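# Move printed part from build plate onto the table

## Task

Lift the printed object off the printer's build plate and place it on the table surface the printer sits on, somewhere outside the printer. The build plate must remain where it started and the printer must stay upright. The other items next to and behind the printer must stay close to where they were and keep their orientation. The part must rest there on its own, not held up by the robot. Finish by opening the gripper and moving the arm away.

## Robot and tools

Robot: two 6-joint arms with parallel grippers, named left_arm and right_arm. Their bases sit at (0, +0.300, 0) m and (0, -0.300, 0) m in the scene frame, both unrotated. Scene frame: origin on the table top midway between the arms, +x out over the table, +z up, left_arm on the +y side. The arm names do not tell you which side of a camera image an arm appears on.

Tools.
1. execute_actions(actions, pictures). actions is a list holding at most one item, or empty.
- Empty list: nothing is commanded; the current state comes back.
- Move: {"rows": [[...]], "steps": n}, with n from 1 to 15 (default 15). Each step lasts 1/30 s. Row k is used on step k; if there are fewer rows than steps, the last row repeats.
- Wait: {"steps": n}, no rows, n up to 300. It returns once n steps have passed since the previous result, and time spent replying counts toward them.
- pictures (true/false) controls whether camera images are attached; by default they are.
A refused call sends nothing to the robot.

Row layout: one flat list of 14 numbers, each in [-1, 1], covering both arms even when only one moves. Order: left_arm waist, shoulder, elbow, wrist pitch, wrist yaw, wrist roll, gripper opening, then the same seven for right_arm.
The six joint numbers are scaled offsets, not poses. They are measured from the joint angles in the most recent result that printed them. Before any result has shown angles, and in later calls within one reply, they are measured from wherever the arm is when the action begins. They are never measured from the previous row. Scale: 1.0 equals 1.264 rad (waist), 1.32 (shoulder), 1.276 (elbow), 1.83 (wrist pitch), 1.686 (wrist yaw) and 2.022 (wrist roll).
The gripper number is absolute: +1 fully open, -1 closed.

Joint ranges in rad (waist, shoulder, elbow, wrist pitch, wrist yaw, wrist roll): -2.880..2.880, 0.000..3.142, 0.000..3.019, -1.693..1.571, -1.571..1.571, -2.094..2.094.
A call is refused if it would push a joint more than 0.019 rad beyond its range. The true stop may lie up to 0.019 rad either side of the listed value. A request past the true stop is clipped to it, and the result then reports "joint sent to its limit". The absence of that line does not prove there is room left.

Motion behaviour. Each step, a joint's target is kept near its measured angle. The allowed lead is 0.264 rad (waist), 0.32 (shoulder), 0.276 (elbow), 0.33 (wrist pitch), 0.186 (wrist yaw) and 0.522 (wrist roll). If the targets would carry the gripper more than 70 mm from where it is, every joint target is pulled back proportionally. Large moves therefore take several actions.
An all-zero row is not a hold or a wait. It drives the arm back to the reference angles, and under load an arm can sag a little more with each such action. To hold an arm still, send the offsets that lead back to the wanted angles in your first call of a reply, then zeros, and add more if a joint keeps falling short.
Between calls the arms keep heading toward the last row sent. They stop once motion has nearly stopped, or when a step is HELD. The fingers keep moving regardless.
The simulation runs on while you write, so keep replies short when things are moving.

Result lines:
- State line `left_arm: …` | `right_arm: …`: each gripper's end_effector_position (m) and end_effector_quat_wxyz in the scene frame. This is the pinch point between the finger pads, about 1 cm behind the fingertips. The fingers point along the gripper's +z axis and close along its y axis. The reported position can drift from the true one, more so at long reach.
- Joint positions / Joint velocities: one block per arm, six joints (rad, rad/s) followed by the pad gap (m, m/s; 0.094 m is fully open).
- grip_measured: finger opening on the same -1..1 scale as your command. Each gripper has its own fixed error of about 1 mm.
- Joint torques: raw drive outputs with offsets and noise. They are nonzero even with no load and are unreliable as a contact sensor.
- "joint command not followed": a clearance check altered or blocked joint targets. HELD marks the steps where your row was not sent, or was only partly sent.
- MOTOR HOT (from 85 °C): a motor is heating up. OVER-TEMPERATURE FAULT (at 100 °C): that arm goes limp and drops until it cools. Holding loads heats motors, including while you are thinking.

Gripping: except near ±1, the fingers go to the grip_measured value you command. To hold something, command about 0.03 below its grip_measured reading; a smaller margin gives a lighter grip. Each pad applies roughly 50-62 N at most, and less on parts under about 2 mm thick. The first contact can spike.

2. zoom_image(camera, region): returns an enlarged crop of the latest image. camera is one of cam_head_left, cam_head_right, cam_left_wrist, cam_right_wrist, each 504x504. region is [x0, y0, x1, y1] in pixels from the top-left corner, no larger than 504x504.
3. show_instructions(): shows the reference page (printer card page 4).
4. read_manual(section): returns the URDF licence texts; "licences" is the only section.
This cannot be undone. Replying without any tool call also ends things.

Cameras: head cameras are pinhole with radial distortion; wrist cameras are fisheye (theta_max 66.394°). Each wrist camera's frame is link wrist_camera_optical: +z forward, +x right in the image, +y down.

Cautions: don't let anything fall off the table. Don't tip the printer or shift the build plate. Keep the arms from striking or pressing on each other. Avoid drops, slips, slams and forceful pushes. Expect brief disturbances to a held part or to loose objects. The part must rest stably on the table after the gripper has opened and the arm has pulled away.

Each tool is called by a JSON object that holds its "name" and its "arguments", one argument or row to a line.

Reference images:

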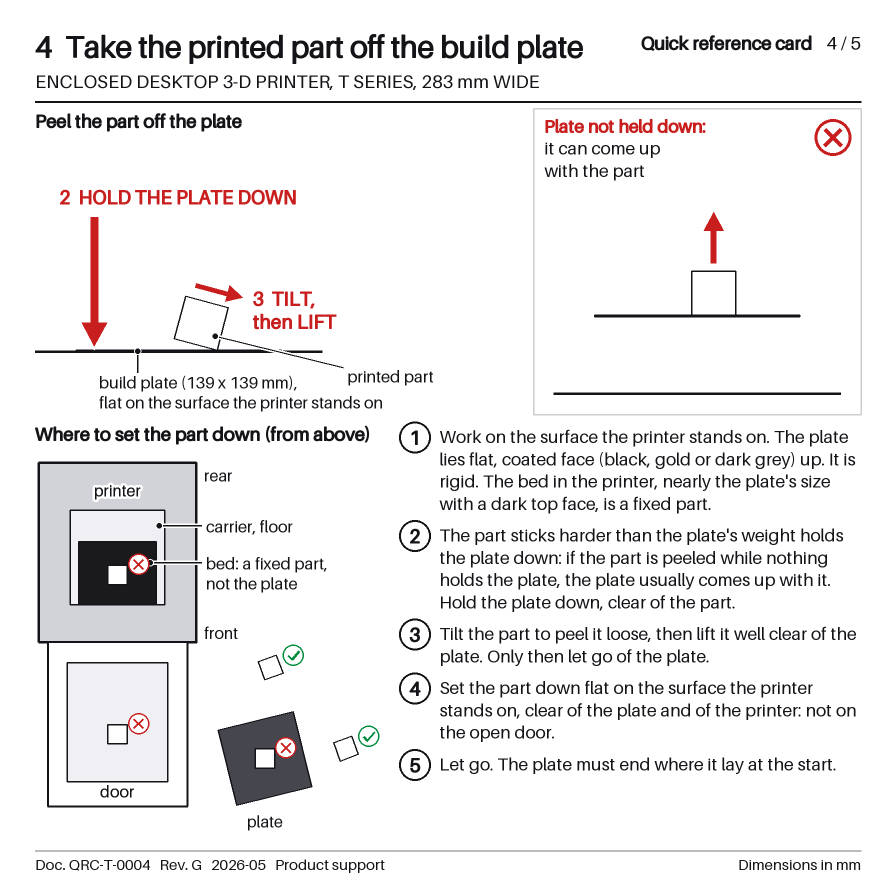

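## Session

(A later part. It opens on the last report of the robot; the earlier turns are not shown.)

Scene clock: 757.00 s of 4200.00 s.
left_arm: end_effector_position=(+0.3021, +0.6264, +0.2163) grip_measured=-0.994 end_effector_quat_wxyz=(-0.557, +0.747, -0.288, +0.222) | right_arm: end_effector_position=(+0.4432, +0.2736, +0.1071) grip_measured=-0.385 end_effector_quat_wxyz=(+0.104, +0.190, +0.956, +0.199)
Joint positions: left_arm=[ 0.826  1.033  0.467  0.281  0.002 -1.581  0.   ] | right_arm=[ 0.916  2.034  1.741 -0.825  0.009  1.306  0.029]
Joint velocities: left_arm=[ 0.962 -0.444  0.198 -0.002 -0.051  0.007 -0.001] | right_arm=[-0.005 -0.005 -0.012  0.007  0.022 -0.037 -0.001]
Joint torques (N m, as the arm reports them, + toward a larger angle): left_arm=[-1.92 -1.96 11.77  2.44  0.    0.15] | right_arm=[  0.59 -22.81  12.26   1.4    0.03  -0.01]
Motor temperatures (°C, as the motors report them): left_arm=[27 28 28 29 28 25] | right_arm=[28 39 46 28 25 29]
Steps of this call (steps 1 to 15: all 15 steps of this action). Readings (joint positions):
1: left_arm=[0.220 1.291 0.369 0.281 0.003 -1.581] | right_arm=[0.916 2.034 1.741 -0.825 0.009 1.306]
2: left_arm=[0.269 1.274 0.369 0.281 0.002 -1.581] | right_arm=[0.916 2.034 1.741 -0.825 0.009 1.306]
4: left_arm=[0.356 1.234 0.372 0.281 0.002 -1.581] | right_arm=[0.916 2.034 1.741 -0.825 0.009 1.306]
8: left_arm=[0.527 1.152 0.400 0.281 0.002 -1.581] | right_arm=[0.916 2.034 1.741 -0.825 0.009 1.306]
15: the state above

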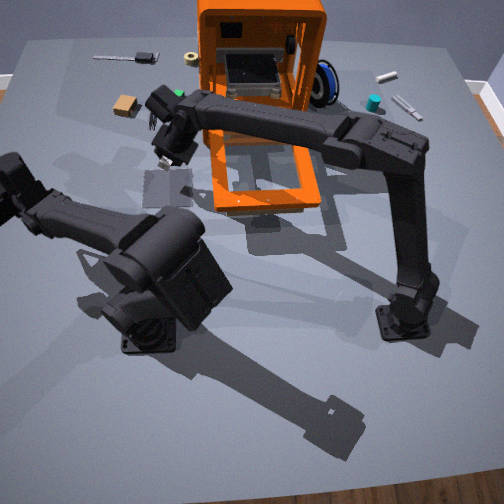

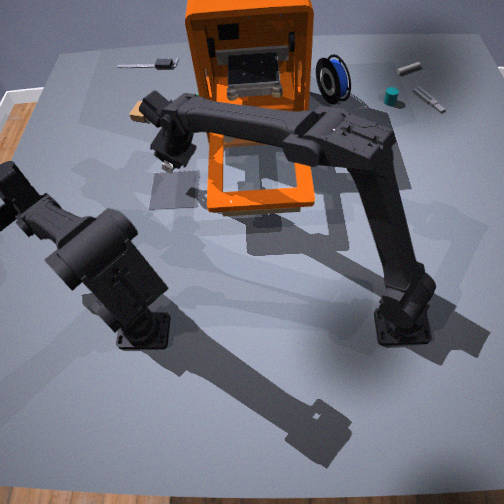

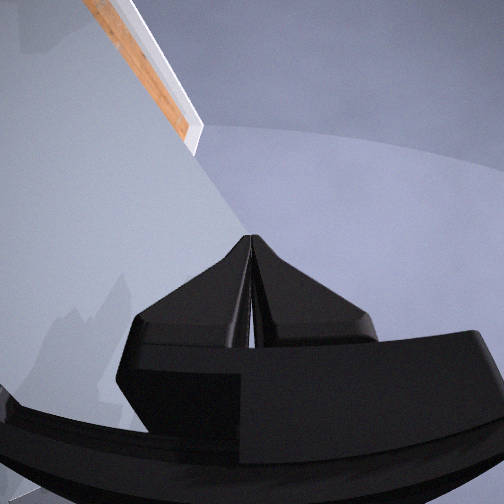

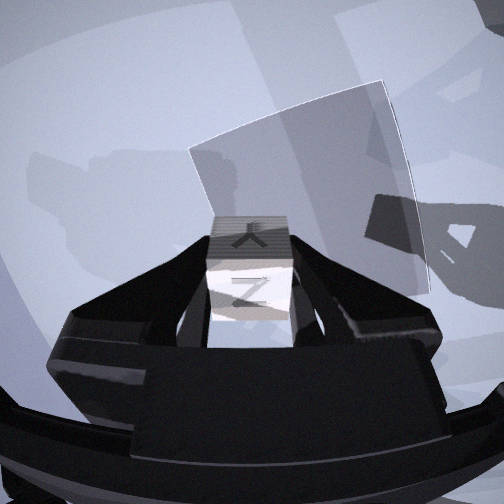

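{"name": "execute_actions", "arguments": {
  "actions": [
    {"rows":[[0.02,-0.01,0.03,0.008,0,0,-1,0.008,-0.002,0.005,-0.010,0,0,-0.43],[0.02,-0.01,0.03,0.008,0,0,-1,0.015,-0.004,-0.002,-0.020,0,0,-0.43],[0.02,-0.01,0.03,0.008,0,0,-1,0.024,-0.006,-0.008,-0.032,0,0,-0.43],[0.02,-0.01,0.03,0.008,0,0,-1,0.035,-0.008,-0.014,-0.045,0,0,-0.43],[0.02,-0.01,0.03,0.008,0,0,-1,0.047,-0.010,-0.020,-0.059,0,0,-0.43],[0.02,-0.01,0.03,0.008,0,0,-1,0.060,-0.012,-0.027,-0.074,0,0,-0.43],[0.02,-0.01,0.03,0.008,0,0,-1,0.073,-0.014,-0.033,-0.090,0,0,-0.43],[0.02,-0.01,0.03,0.008,0,0,-1,0.086,-0.016,-0.040,-0.105,0,0,-0.43],[0.02,-0.01,0.03,0.008,0,0,-1,0.099,-0.018,-0.046,-0.121,0,0,-0.43],[0.02,-0.01,0.03,0.008,0,0,-1,0.112,-0.020,-0.053,-0.136,0,0,-0.43],[0.02,-0.01,0.03,0.008,0,0,-1,0.125,-0.022,-0.059,-0.152,0,0,-0.43],[0.02,-0.01,0.03,0.008,0,0,-1,0.137,-0.024,-0.065,-0.166,0,0,-0.43],[0.02,-0.01,0.03,0.008,0,0,-1,0.148,-0.025,-0.070,-0.179,0,0,-0.43],[0.02,-0.01,0.03,0.008,0,0,-1,0.158,-0.026,-0.075,-0.190,0,0,-0.43],[0.02,-0.01,0.03,0.008,0,0,-1,0.165,-0.027,-0.078,-0.198,0,0,-0.43]],"steps":15}
  ],
  "pictures": false
}}

{"name": "execute_actions", "arguments": {
  "actions": [
    {"steps":10}
  ]
}}

Scene clock: 775.27 s of 4200.00 s.
left_arm: end_effector_position=(+0.2889, +0.6393, +0.2353) grip_measured=-0.994 end_effector_quat_wxyz=(-0.577, +0.741, -0.268, +0.216) | right_arm: end_effector_position=(+0.2884, +0.2527, +0.0700) grip_measured=-0.385 end_effector_quat_wxyz=(+0.020, +0.106, +0.993, +0.039)
Joint positions: left_arm=[ 0.867  1.006  0.48   0.281  0.001 -1.581  0.   ] | right_arm=[ 1.093  2.006  1.659 -1.137  0.009  1.306  0.029]
Joint velocities: left_arm=[-0.005 -0.005 -0.017  0.022  0.022  0.007 -0.001] | right_arm=[ 0.669 -0.024 -0.188 -0.628 -0.022 -0.037  0.001]
Joint torques (N m, as the arm reports them, + toward a larger angle): left_arm=[-0.42 -1.3  11.62  2.92 -0.08  0.15] | right_arm=[ -0.07 -22.32   8.25  -0.1    0.06   0.03]
Motor temperatures (°C, as the motors report them): left_arm=[27 28 31 29 28 25] | right_arm=[28 39 46 28 25 29]
Steps of this call (steps 1 to 30: the robot went on to your last target; steps 31 to 90: nothing new was sent; then 14.77 s passed at rest; steps 91 to 105: all 15 steps of this action). Readings (joint positions):
91: left_arm=[0.870 1.005 0.480 0.281 0.001 -1.581] | right_arm=[0.916 2.034 1.741 -0.826 0.009 1.306]
92: left_arm=[0.870 1.005 0.480 0.281 0.001 -1.581] | right_arm=[0.916 2.034 1.741 -0.831 0.009 1.306]
94: left_arm=[0.868 1.006 0.480 0.281 0.001 -1.581] | right_arm=[0.919 2.033 1.740 -0.857 0.009 1.306]
98: left_arm=[0.867 1.006 0.480 0.281 0.001 -1.581] | right_arm=[0.950 2.020 1.716 -0.949 0.009 1.306]
105: the state above

Scene clock: 775.60 s of 4200.00 s.
left_arm: end_effector_position=(+0.2889, +0.6393, +0.2353) grip_measured=-0.994 end_effector_quat_wxyz=(-0.577, +0.741, -0.268, +0.216) | right_arm: end_effector_position=(+0.2514, +0.2534, +0.0650) grip_measured=-0.385 end_effector_quat_wxyz=(+0.010, +0.079, +0.997, +0.014)
Joint positions: left_arm=[ 0.867  1.006  0.48   0.281  0.001 -1.581  0.   ] | right_arm=[ 1.148  2.004  1.643 -1.177  0.009  1.306  0.029]
Joint velocities: left_arm=[-0.015 -0.005 -0.002  0.002 -0.022 -0.051  0.001] | right_arm=[-0.181 -0.015  0.017 -0.017 -0.051 -0.007  0.   ]
Joint torques (N m, as the arm reports them, + toward a larger angle): left_arm=[-0.41 -1.28 11.63  2.94 -0.08  0.15] | right_arm=[ -0.36 -21.57   8.44  -0.5    0.03   0.03]
Motor temperatures (°C, as the motors report them): left_arm=[27 28 31 29 28 25] | right_arm=[28 39 46 28 25 29]
Steps of this call (steps 1 to 10: the robot went on to your last target). Readings (joint positions):
1: left_arm=[0.867 1.006 0.480 0.281 0.001 -1.581] | right_arm=[1.114 2.006 1.653 -1.154 0.009 1.306]
2: left_arm=[0.867 1.006 0.480 0.281 0.001 -1.581] | right_arm=[1.133 2.006 1.648 -1.165 0.009 1.306]
4: left_arm=[0.867 1.006 0.480 0.281 0.001 -1.581] | right_arm=[1.157 2.006 1.643 -1.175 0.009 1.306]
8: left_arm=[0.867 1.006 0.480 0.281 0.001 -1.581] | right_arm=[1.158 2.005 1.643 -1.177 0.009 1.306]
10: the state above

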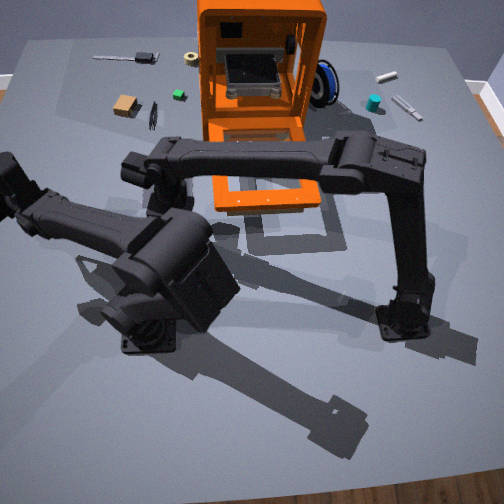

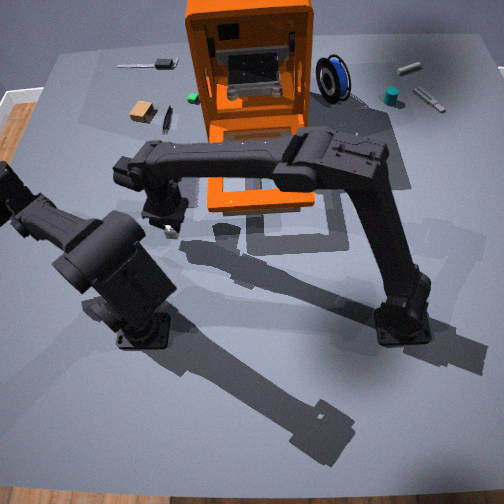

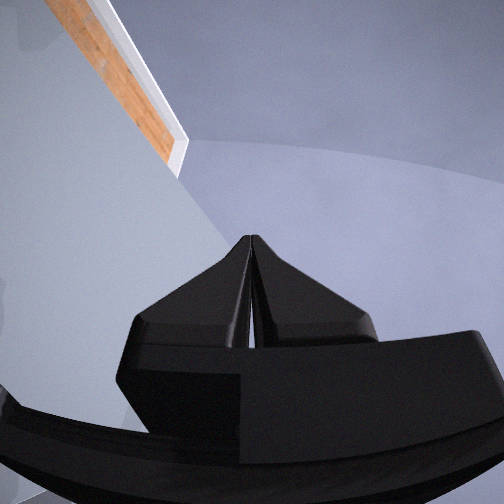

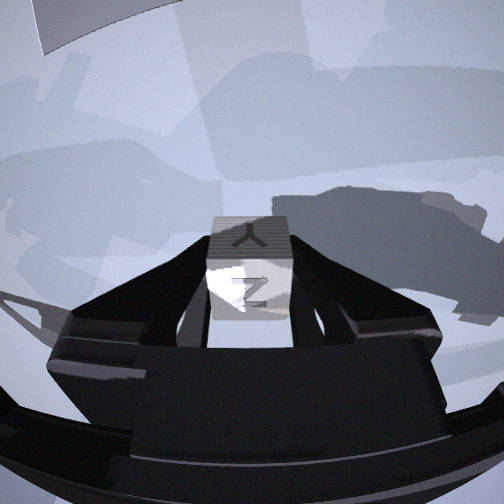

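{"name": "execute_actions", "arguments": {
  "actions": [
    {"rows":[[0,0,0.025,0.008,0,0,-1,-0.012,0.012,-0.002,0.008,0,0,-0.43],[0,0,0.025,0.008,0,0,-1,-0.012,0.016,-0.005,0.012,0,0,-0.43],[0,0,0.025,0.008,0,0,-1,-0.012,0.019,-0.007,0.015,0,0,-0.43],[0,0,0.025,0.008,0,0,-1,-0.012,0.021,-0.010,0.018,0,0,-0.43],[0,0,0.025,0.008,0,0,-1,-0.012,0.023,-0.012,0.022,0,0,-0.43],[0,0,0.025,0.008,0,0,-1,-0.012,0.025,-0.015,0.025,0,0,-0.43],[0,0,0.025,0.008,0,0,-1,-0.012,0.027,-0.017,0.028,0,0,-0.43],[0,0,0.025,0.008,0,0,-1,-0.012,0.029,-0.020,0.032,0,0,-0.43],[0,0,0.025,0.008,0,0,-1,-0.012,0.031,-0.022,0.035,0,0,-0.43],[0,0,0.025,0.008,0,0,-1,-0.012,0.033,-0.025,0.038,0,0,-0.43],[0,0,0.025,0.008,0,0,-1,-0.012,0.035,-0.027,0.041,0,0,-0.43],[0,0,0.025,0.008,0,0,-1,-0.012,0.036,-0.029,0.044,0,0,-0.43],[0,0,0.025,0.008,0,0,-1,-0.012,0.037,-0.031,0.047,0,0,-0.43],[0,0,0.025,0.008,0,0,-1,-0.012,0.038,-0.032,0.049,0,0,-0.43],[0,0,0.025,0.008,0,0,-1,-0.012,0.039,-0.033,0.050,0,0,-0.43]],"steps":15}
  ],
  "pictures": false
}}

{"name": "execute_actions", "arguments": {
  "actions": [
    {"steps":8}
  ]
}}

Scene clock: 784.87 s of 4200.00 s.
left_arm: end_effector_position=(+0.2889, +0.6393, +0.2353) grip_measured=-0.994 end_effector_quat_wxyz=(-0.577, +0.741, -0.268, +0.216) | right_arm: end_effector_position=(+0.2664, +0.2514, +0.0441) grip_measured=-0.385 end_effector_quat_wxyz=(+0.014, +0.091, +0.995, +0.025)
Joint positions: left_arm=[ 0.867  1.006  0.48   0.281  0.001 -1.581  0.   ] | right_arm=[ 1.124  2.022  1.612 -1.105  0.009  1.306  0.029]
Joint velocities: left_arm=[-0.005 -0.005 -0.027 -0.022 -0.022 -0.037  0.   ] | right_arm=[-0.015  0.103 -0.081  0.11  -0.022  0.007 -0.001]
Joint torques (N m, as the arm reports them, + toward a larger angle): left_arm=[ 0.93 -2.5  12.19  2.94 -0.11  0.15] | right_arm=[  1.3  -19.31   8.05   0.5    0.04   0.03]
Motor temperatures (°C, as the motors report them): left_arm=[27 28 32 29 28 25] | right_arm=[28 39 45 28 25 29]
Steps of this call (steps 1 to 30: the robot went on to your last target; steps 31 to 90: nothing new was sent; then 5.77 s passed at rest; steps 91 to 105: all 15 steps of this action). Readings (joint positions):
91: left_arm=[0.867 1.006 0.480 0.281 0.001 -1.581] | right_arm=[1.124 2.004 1.643 -1.176 0.009 1.306]
92: left_arm=[0.867 1.006 0.480 0.281 0.001 -1.581] | right_arm=[1.124 2.004 1.643 -1.175 0.009 1.306]
94: left_arm=[0.867 1.006 0.480 0.281 0.001 -1.581] | right_arm=[1.124 2.004 1.643 -1.166 0.009 1.306]
98: left_arm=[0.867 1.006 0.480 0.281 0.001 -1.581] | right_arm=[1.124 2.004 1.634 -1.142 0.009 1.306]
105: the state above

Scene clock: 785.13 s of 4200.00 s.
left_arm: end_effector_position=(+0.2889, +0.6393, +0.2353) grip_measured=-0.994 end_effector_quat_wxyz=(-0.577, +0.741, -0.268, +0.216) | right_arm: end_effector_position=(+0.2654, +0.2493, +0.0335) grip_measured=-0.385 end_effector_quat_wxyz=(+0.012, +0.091, +0.996, +0.018)
Joint positions: left_arm=[ 0.867  1.006  0.48   0.281  0.001 -1.581  0.   ] | right_arm=[ 1.124  2.036  1.606 -1.098  0.009  1.306  0.029]
Joint velocities: left_arm=[-0.005 -0.005 -0.002 -0.007 -0.051 -0.007 -0.001] | right_arm=[-0.005 -0.005 -0.002  0.012 -0.022  0.022 -0.   ]
Joint torques (N m, as the arm reports them, + toward a larger angle): left_arm=[ 0.89 -2.51 12.19  2.93 -0.11  0.15] | right_arm=[  1.28 -20.11   8.06   0.4    0.04   0.02]
Motor temperatures (°C, as the motors report them): left_arm=[27 28 32 29 28 25] | right_arm=[28 39 45 28 25 29]
Steps of this call (steps 1 to 8: the robot went on to your last target). Readings (joint positions):
1: left_arm=[0.867 1.006 0.480 0.281 0.001 -1.581] | right_arm=[1.124 2.025 1.610 -1.102 0.009 1.306]
2: left_arm=[0.867 1.006 0.480 0.281 0.001 -1.581] | right_arm=[1.124 2.028 1.609 -1.100 0.009 1.306]
4: left_arm=[0.867 1.006 0.480 0.281 0.001 -1.581] | right_arm=[1.124 2.033 1.607 -1.099 0.009 1.306]
8: the state above

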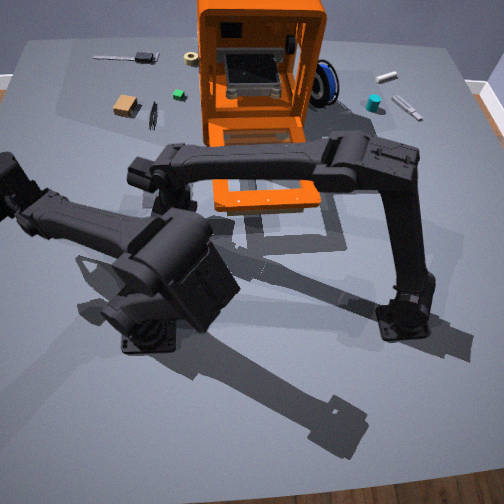

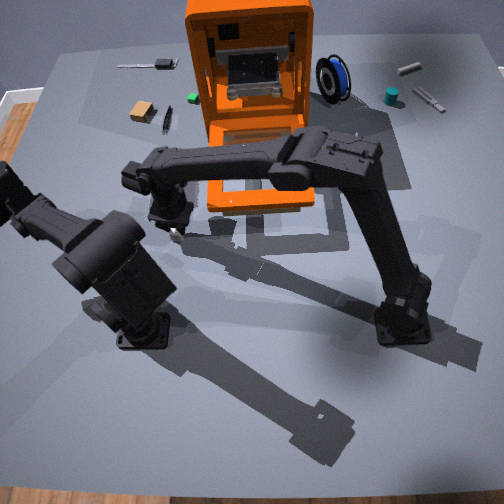

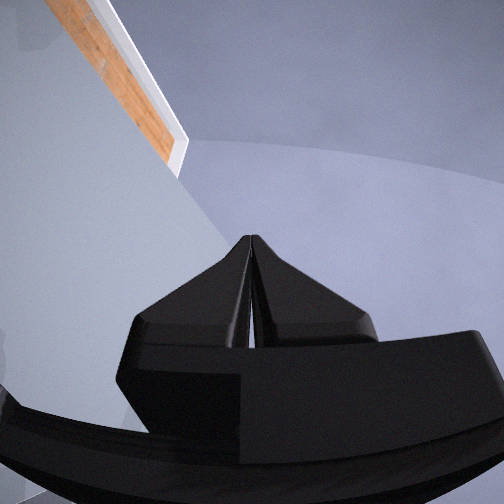

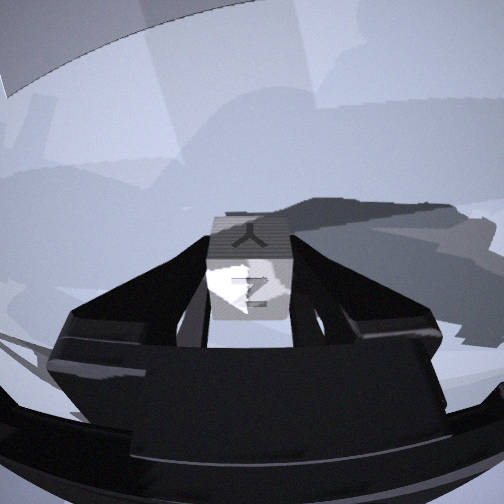

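{"name": "execute_actions", "arguments": {
  "actions": [
    {"rows":[[0,0,0.025,0.008,0,0,-1,0,0.016,0,0.006,0,0,-0.43],[0,0,0.025,0.008,0,0,-1,0,0.018,0,0.006,0,0,-0.43],[0,0,0.025,0.008,0,0,-1,0,0.019,0,0.006,0,0,-0.43],[0,0,0.025,0.008,0,0,-1,0,0.020,0,0.007,0,0,-0.43],[0,0,0.025,0.008,0,0,-1,0,0.021,0,0.007,0,0,-0.43],[0,0,0.025,0.008,0,0,-1,0,0.022,0,0.008,0,0,-0.43],[0,0,0.025,0.008,0,0,-1,0,0.023,0,0.008,0,0,-0.43],[0,0,0.025,0.008,0,0,-1,0,0.024,0,0.009,0,0,-0.43],[0,0,0.025,0.008,0,0,-1,0,0.025,0,0.009,0,0,-0.43],[0,0,0.025,0.008,0,0,-1,0,0.026,0,0.010,0,0,-0.43],[0,0,0.025,0.008,0,0,-1,0,0.027,0,0.010,0,0,-0.43],[0,0,0.025,0.008,0,0,-1,0,0.028,0,0.010,0,0,-0.43]],"steps":15}
  ],
  "pictures": false
}}

Scene clock: 791.30 s of 4200.00 s.
left_arm: end_effector_position=(+0.2889, +0.6393, +0.2353) grip_measured=-0.994 end_effector_quat_wxyz=(-0.577, +0.741, -0.268, +0.216) | right_arm: end_effector_position=(+0.2658, +0.2501, +0.0302) grip_measured=-0.385 end_effector_quat_wxyz=(+0.012, +0.091, +0.996, +0.018)
Joint positions: left_arm=[ 0.867  1.006  0.48   0.281  0.001 -1.581  0.   ] | right_arm=[ 1.124  2.042  1.606 -1.092  0.009  1.306  0.029]
Joint velocities: left_arm=[-0.015  0.005 -0.002  0.007  0.007  0.022  0.001] | right_arm=[-0.005  0.024  0.012 -0.012 -0.081  0.051 -0.   ]
Joint torques (N m, as the arm reports them, + toward a larger angle): left_arm=[ 0.91 -2.5  12.19  2.94 -0.11  0.15] | right_arm=[  0.61 -19.22   8.42   0.41   0.05   0.02]
Motor temperatures (°C, as the motors report them): left_arm=[27 28 32 29 28 25] | right_arm=[28 39 44 28 25 29]
Steps of this call (steps 1 to 30: the robot went on to your last target; steps 31 to 90: nothing new was sent; then 2.67 s passed at rest; steps 91 to 105: all 15 steps of this action). Readings (joint positions):
91: left_arm=[0.867 1.006 0.480 0.281 0.001 -1.581] | right_arm=[1.124 2.036 1.606 -1.097 0.009 1.306]
92: left_arm=[0.867 1.006 0.480 0.281 0.001 -1.581] | right_arm=[1.124 2.036 1.606 -1.097 0.009 1.306]
94: left_arm=[0.867 1.006 0.480 0.281 0.001 -1.581] | right_arm=[1.124 2.036 1.606 -1.097 0.009 1.306]
98: left_arm=[0.867 1.006 0.480 0.281 0.001 -1.581] | right_arm=[1.124 2.036 1.606 -1.097 0.009 1.306]
105: the state above

{"name": "execute_actions", "arguments": {
  "actions": [
    {"rows":[[0,0,0.025,0.008,0,0,-1,0,0.026,0,0.006,0,0,-0.43],[0,0,0.025,0.008,0,0,-1,0,0.028,0,0.006,0,0,-0.43],[0,0,0.025,0.008,0,0,-1,0,0.030,0,0.006,0,0,-0.43],[0,0,0.025,0.008,0,0,-1,0,0.032,0,0.007,0,0,-0.43],[0,0,0.025,0.008,0,0,-1,0,0.034,0,0.007,0,0,-0.43],[0,0,0.025,0.008,0,0,-1,0,0.036,0,0.008,0,0,-0.43]],"steps":12}
  ]
}}

Scene clock: 795.83 s of 4200.00 s.
left_arm: end_effector_position=(+0.2889, +0.6393, +0.2353) grip_measured=-0.994 end_effector_quat_wxyz=(-0.577, +0.741, -0.268, +0.216) | right_arm: end_effector_position=(+0.2655, +0.2497, +0.0273) grip_measured=-0.385 end_effector_quat_wxyz=(+0.011, +0.091, +0.996, +0.016)
Joint positions: left_arm=[ 0.867  1.006  0.48   0.281  0.001 -1.581  0.   ] | right_arm=[ 1.124  2.047  1.606 -1.092  0.009  1.306  0.029]
Joint velocities: left_arm=[-0.005 -0.005 -0.002 -0.022 -0.007  0.022 -0.001] | right_arm=[-0.005 -0.005 -0.007 -0.007  0.007 -0.037  0.   ]
Joint torques (N m, as the arm reports them, + toward a larger angle): left_arm=[ 0.92 -2.5  12.19  2.93 -0.11  0.15] | right_arm=[  0.7  -18.55   8.36   0.57   0.04   0.02]
Motor temperatures (°C, as the motors report them): left_arm=[27 28 32 29 28 25] | right_arm=[28 39 44 28 25 29]
Steps of this call (steps 1 to 15: the robot went on to your last target; steps 16 to 90: nothing new was sent; then 1.13 s passed at rest; steps 91 to 102: all 12 steps of this action). Readings (joint positions):
91: left_arm=[0.867 1.006 0.480 0.281 0.001 -1.581] | right_arm=[1.124 2.046 1.606 -1.092 0.009 1.306]
92: left_arm=[0.867 1.006 0.480 0.281 0.001 -1.581] | right_arm=[1.124 2.046 1.606 -1.092 0.009 1.306]
94: left_arm=[0.867 1.006 0.480 0.281 0.001 -1.581] | right_arm=[1.124 2.046 1.606 -1.092 0.009 1.306]
98: left_arm=[0.867 1.006 0.480 0.281 0.001 -1.581] | right_arm=[1.124 2.047 1.606 -1.092 0.009 1.306]
102: the state above

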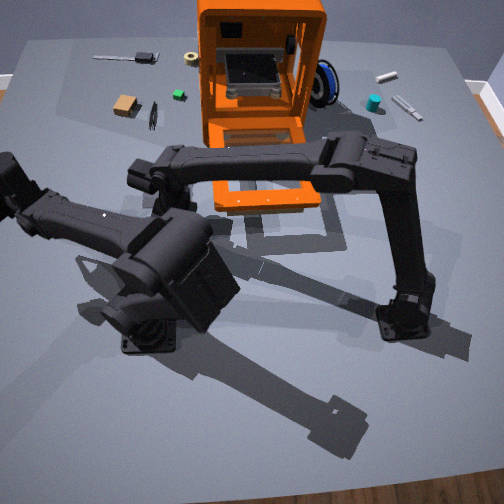

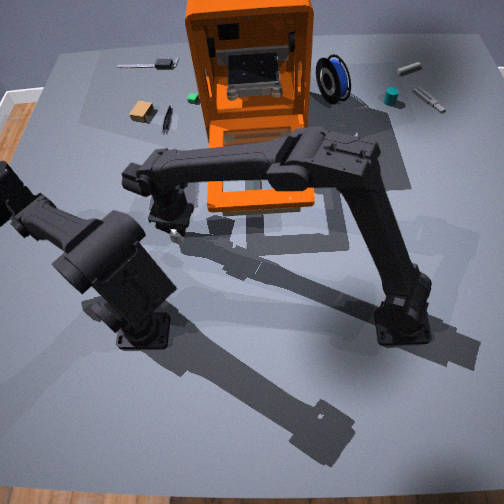

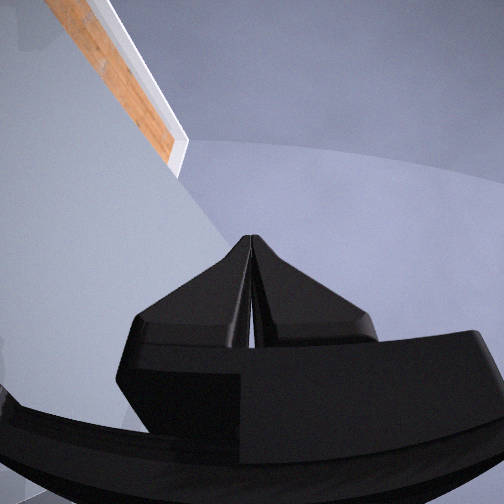

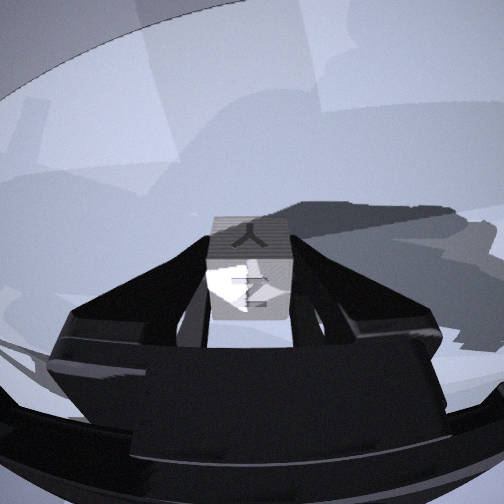

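{"name": "execute_actions", "arguments": {
  "actions": [
    {"rows":[[0,0,0.025,0.008,0,0,-1,0,0.02,0.01,0.006,0,0,-0.41],[0,0,0.025,0.008,0,0,-1,0,0.012,0.015,0.006,0,0,-0.38],[0,0,0.025,0.008,0,0,-1,0,0.008,0.02,0.006,0,0,-0.33],[0,0,0.025,0.008,0,0,-1,0,0.005,0.02,0.006,0,0,-0.25],[0,0,0.025,0.008,0,0,-1,0,0.005,0.02,0.006,0,0,-0.15],[0,0,0.025,0.008,0,0,-1,0,0.005,0.02,0.006,0,0,-0.05],[0,0,0.025,0.008,0,0,-1,0,0.0,0.02,0.006,0,0,0.05],[0,0,0.025,0.008,0,0,-1,0,-0.008,0.02,0.004,0,0,0.1],[0,0,0.025,0.008,0,0,-1,0,-0.018,0.02,0.0,0,0,0.1],[0,0,0.025,0.008,0,0,-1,0,-0.03,0.02,-0.008,0,0,0.1],[0,0,0.025,0.008,0,0,-1,0,-0.043,0.02,-0.016,0,0,0.1],[0,0,0.025,0.008,0,0,-1,0,-0.056,0.02,-0.025,0,0,0.1],[0,0,0.025,0.008,0,0,-1,0,-0.07,0.02,-0.035,0,0,0.1],[0,0,0.025,0.008,0,0,-1,0,-0.085,0.02,-0.045,0,0,0.1],[0,0,0.025,0.008,0,0,-1,0,-0.10,0.02,-0.055,0,0,0.1]],"steps":15}
  ],
  "pictures": false
}}

{"name": "execute_actions", "arguments": {
  "actions": [
    {"rows":[[0,0,0.025,0.008,0,0,-1,0,-0.05,0.02,-0.02,0,0,0.1],[0,0,0.025,0.008,0,0,-1,0,-0.065,0.02,-0.025,0,0,0.1],[0,0,0.025,0.008,0,0,-1,0,-0.08,0.02,-0.03,0,0,0.1],[0,0,0.025,0.008,0,0,-1,0,-0.10,0.015,-0.035,0,0,0.1],[0,0,0.025,0.008,0,0,-1,0,-0.12,0.005,-0.035,0,0,0.1],[0,0,0.025,0.008,0,0,-1,0,-0.14,-0.005,-0.035,0,0,0.1],[0,0,0.025,0.008,0,0,-1,0,-0.16,-0.02,-0.035,0,0,0.1],[0,0,0.025,0.008,0,0,-1,0,-0.185,-0.04,-0.03,0,0,0.1],[0,0,0.025,0.008,0,0,-1,0,-0.21,-0.06,-0.025,0,0,0.1],[0,0,0.025,0.008,0,0,-1,0,-0.235,-0.08,-0.02,0,0,0.1],[0,0,0.025,0.008,0,0,-1,0,-0.26,-0.10,-0.015,0,0,0.1],[0,0,0.025,0.008,0,0,-1,0,-0.285,-0.12,-0.01,0,0,0.1],[0,0,0.025,0.008,0,0,-1,0,-0.31,-0.14,-0.005,0,0,0.1],[0,0,0.025,0.008,0,0,-1,0,-0.335,-0.16,0,0,0,0.1],[0,0,0.025,0.008,0,0,-1,0,-0.36,-0.18,0.005,0,0,0.1]],"steps":15}
  ],
  "pictures": false
}}

{"name": "execute_actions", "arguments": {
  "actions": [
    {"rows":[[0,0,0.025,0.008,0,0,-1,0,-0.08,-0.06,0.02,0,0,0.1],[0,0,0.025,0.008,0,0,-1,0,-0.105,-0.085,0.03,0,0,0.1],[0,0,0.025,0.008,0,0,-1,0,-0.13,-0.11,0.04,0,0,0.1],[0,0,0.025,0.008,0,0,-1,0,-0.155,-0.135,0.05,0,0,0.1],[0,0,0.025,0.008,0,0,-1,0,-0.18,-0.16,0.06,0,0,0.1],[0,0,0.025,0.008,0,0,-1,0,-0.205,-0.185,0.07,0,0,0.1],[0,0,0.025,0.008,0,0,-1,0,-0.23,-0.21,0.08,0,0,0.1],[0,0,0.025,0.008,0,0,-1,0,-0.255,-0.235,0.09,0,0,0.1],[0,0,0.025,0.008,0,0,-1,0,-0.28,-0.26,0.10,0,0,0.1],[0,0,0.025,0.008,0,0,-1,0,-0.30,-0.285,0.11,0,0,0.1],[0,0,0.025,0.008,0,0,-1,0,-0.32,-0.305,0.12,0,0,0.1],[0,0,0.025,0.008,0,0,-1,0,-0.335,-0.32,0.125,0,0,0.1],[0,0,0.025,0.008,0,0,-1,0,-0.345,-0.33,0.13,0,0,0.1]],"steps":15}
  ]
}}

Scene clock: 820.20 s of 4200.00 s.
left_arm: end_effector_position=(+0.2889, +0.6393, +0.2353) grip_measured=-0.994 end_effector_quat_wxyz=(-0.577, +0.741, -0.268, +0.216) | right_arm: end_effector_position=(+0.2618, +0.2419, +0.0602) grip_measured=+0.098 end_effector_quat_wxyz=(+0.011, +0.091, +0.996, +0.017)
Joint positions: left_arm=[ 0.867  1.006  0.48   0.281  0.001 -1.581  0.   ] | right_arm=[ 1.124  1.99   1.606 -1.147  0.009  1.306  0.052]
Joint velocities: left_arm=[-0.015  0.005  0.002  0.002 -0.022 -0.051  0.   ] | right_arm=[ 0.005 -0.532  0.002 -0.481 -0.022  0.007  0.   ]
Joint torques (N m, as the arm reports them, + toward a larger angle): left_arm=[ 0.89 -2.48 12.18  2.94 -0.11  0.15] | right_arm=[  0.73 -23.63  10.64  -0.47   0.04   0.02]
Motor temperatures (°C, as the motors report them): left_arm=[27 28 33 29 28 25] | right_arm=[28 38 43 28 25 29]
Steps of this call (steps 1 to 15: the robot went on to your last target; steps 16 to 90: nothing new was sent; then 20.87 s passed at rest; steps 91 to 105: all 15 steps of this action). Readings (joint positions):
91: left_arm=[0.867 1.006 0.480 0.281 0.001 -1.581] | right_arm=[1.124 2.047 1.606 -1.092 0.009 1.306]
92: left_arm=[0.867 1.006 0.480 0.281 0.001 -1.581] | right_arm=[1.124 2.047 1.606 -1.092 0.009 1.306]
94: left_arm=[0.867 1.006 0.480 0.281 0.001 -1.581] | right_arm=[1.124 2.047 1.606 -1.092 0.009 1.306]
98: left_arm=[0.867 1.006 0.480 0.281 0.001 -1.581] | right_arm=[1.124 2.046 1.606 -1.092 0.009 1.306]
105: the state above

Scene clock: 820.70 s of 4200.00 s.
left_arm: end_effector_position=(+0.2889, +0.6393, +0.2353) grip_measured=-0.994 end_effector_quat_wxyz=(-0.577, +0.741, -0.268, +0.216) | right_arm: end_effector_position=(+0.2315, +0.1786, +0.2265) grip_measured=+0.098 end_effector_quat_wxyz=(+0.053, +0.091, +0.986, +0.129)
Joint positions: left_arm=[ 0.867  1.006  0.48   0.281  0.001 -1.581  0.   ] | right_arm=[ 1.124  1.558  1.434 -1.168  0.009  1.306  0.052]
Joint velocities: left_arm=[-0.015 -0.015  0.002  0.002  0.022  0.007 -0.   ] | right_arm=[-0.015 -1.021 -0.706  0.261 -0.022 -0.081 -0.   ]
Joint torques (N m, as the arm reports them, + toward a larger angle): left_arm=[ 0.92 -2.52 12.19  2.93 -0.11  0.15] | right_arm=[  0.67 -14.07   8.41   0.91   0.05   0.  ]
Motor temperatures (°C, as the motors report them): left_arm=[27 28 33 29 28 25] | right_arm=[28 38 43 28 25 29]
Steps of this call (steps 1 to 15: all 15 steps of this action). Readings (joint positions):
1: left_arm=[0.867 1.006 0.480 0.281 0.001 -1.581] | right_arm=[1.124 1.972 1.606 -1.161 0.009 1.306]
2: left_arm=[0.867 1.006 0.480 0.281 0.001 -1.581] | right_arm=[1.124 1.952 1.606 -1.168 0.009 1.306]
4: left_arm=[0.867 1.006 0.480 0.281 0.001 -1.581] | right_arm=[1.124 1.909 1.606 -1.183 0.009 1.306]
8: left_arm=[0.867 1.006 0.480 0.281 0.001 -1.581] | right_arm=[1.124 1.809 1.596 -1.196 0.009 1.306]
15: the state above

Scene clock: 821.20 s of 4200.00 s.
left_arm: end_effector_position=(+0.2889, +0.6393, +0.2353) grip_measured=-0.994 end_effector_quat_wxyz=(-0.577, +0.741, -0.268, +0.216) | right_arm: end_effector_position=(+0.1811, +0.0733, +0.2647) grip_measured=+0.098 end_effector_quat_wxyz=(+0.099, +0.089, +0.958, +0.253)
Joint positions: left_arm=[ 0.867  1.006  0.48   0.281  0.001 -1.581  0.   ] | right_arm=[ 1.124  1.085  1.025 -0.96   0.009  1.306  0.052]
Joint velocities: left_arm=[-0.005 -0.015 -0.007  0.007 -0.007 -0.081 -0.   ] | right_arm=[ 0.005 -0.23  -0.256  0.066 -0.007 -0.007 -0.   ]
Joint torques (N m, as the arm reports them, + toward a larger angle): left_arm=[ 0.93 -2.51 12.19  2.93 -0.11  0.15] | right_arm=[ 0.69 -6.48 10.3   2.08  0.03 -0.02]
Motor temperatures (°C, as the motors report them): left_arm=[27 28 33 29 28 25] | right_arm=[28 38 43 28 25 29]
Steps of this call (steps 1 to 15: all 15 steps of this action). Readings (joint positions):
1: left_arm=[0.867 1.006 0.480 0.281 0.001 -1.581] | right_arm=[1.124 1.522 1.409 -1.160 0.009 1.306]
2: left_arm=[0.867 1.006 0.480 0.281 0.001 -1.581] | right_arm=[1.124 1.486 1.382 -1.150 0.009 1.306]
4: left_arm=[0.867 1.006 0.480 0.281 0.001 -1.581] | right_arm=[1.124 1.411 1.326 -1.121 0.009 1.306]
8: left_arm=[0.867 1.006 0.480 0.281 0.001 -1.581] | right_arm=[1.124 1.264 1.203 -1.051 0.009 1.306]
15: the state above

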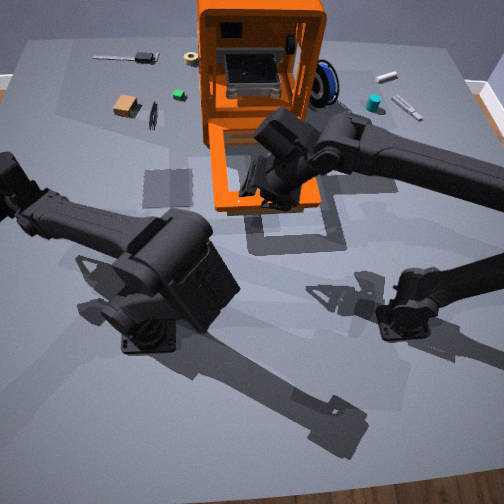

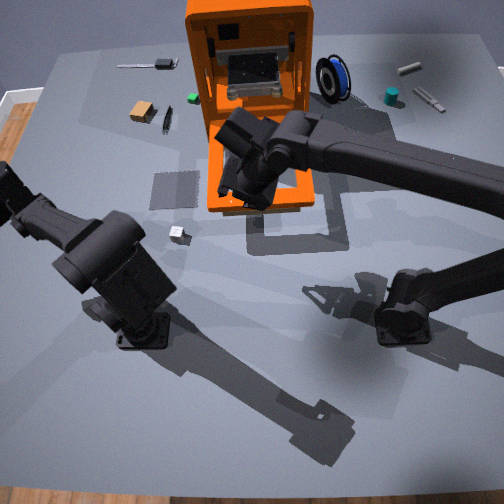

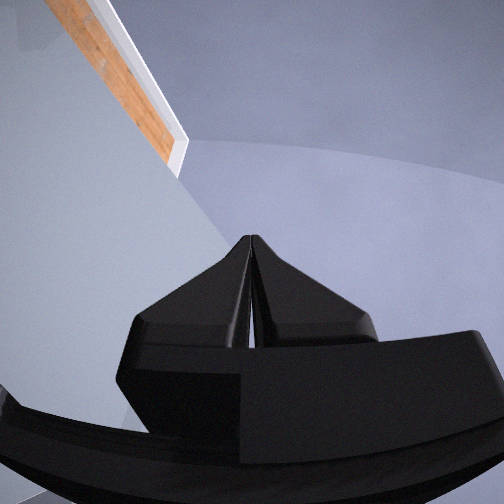

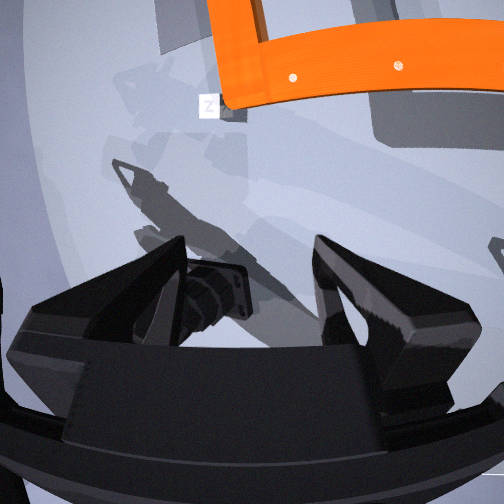

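{"name": "finished_scene", "arguments": {
  "scene": 1
}}

The scene is finished: the task was done.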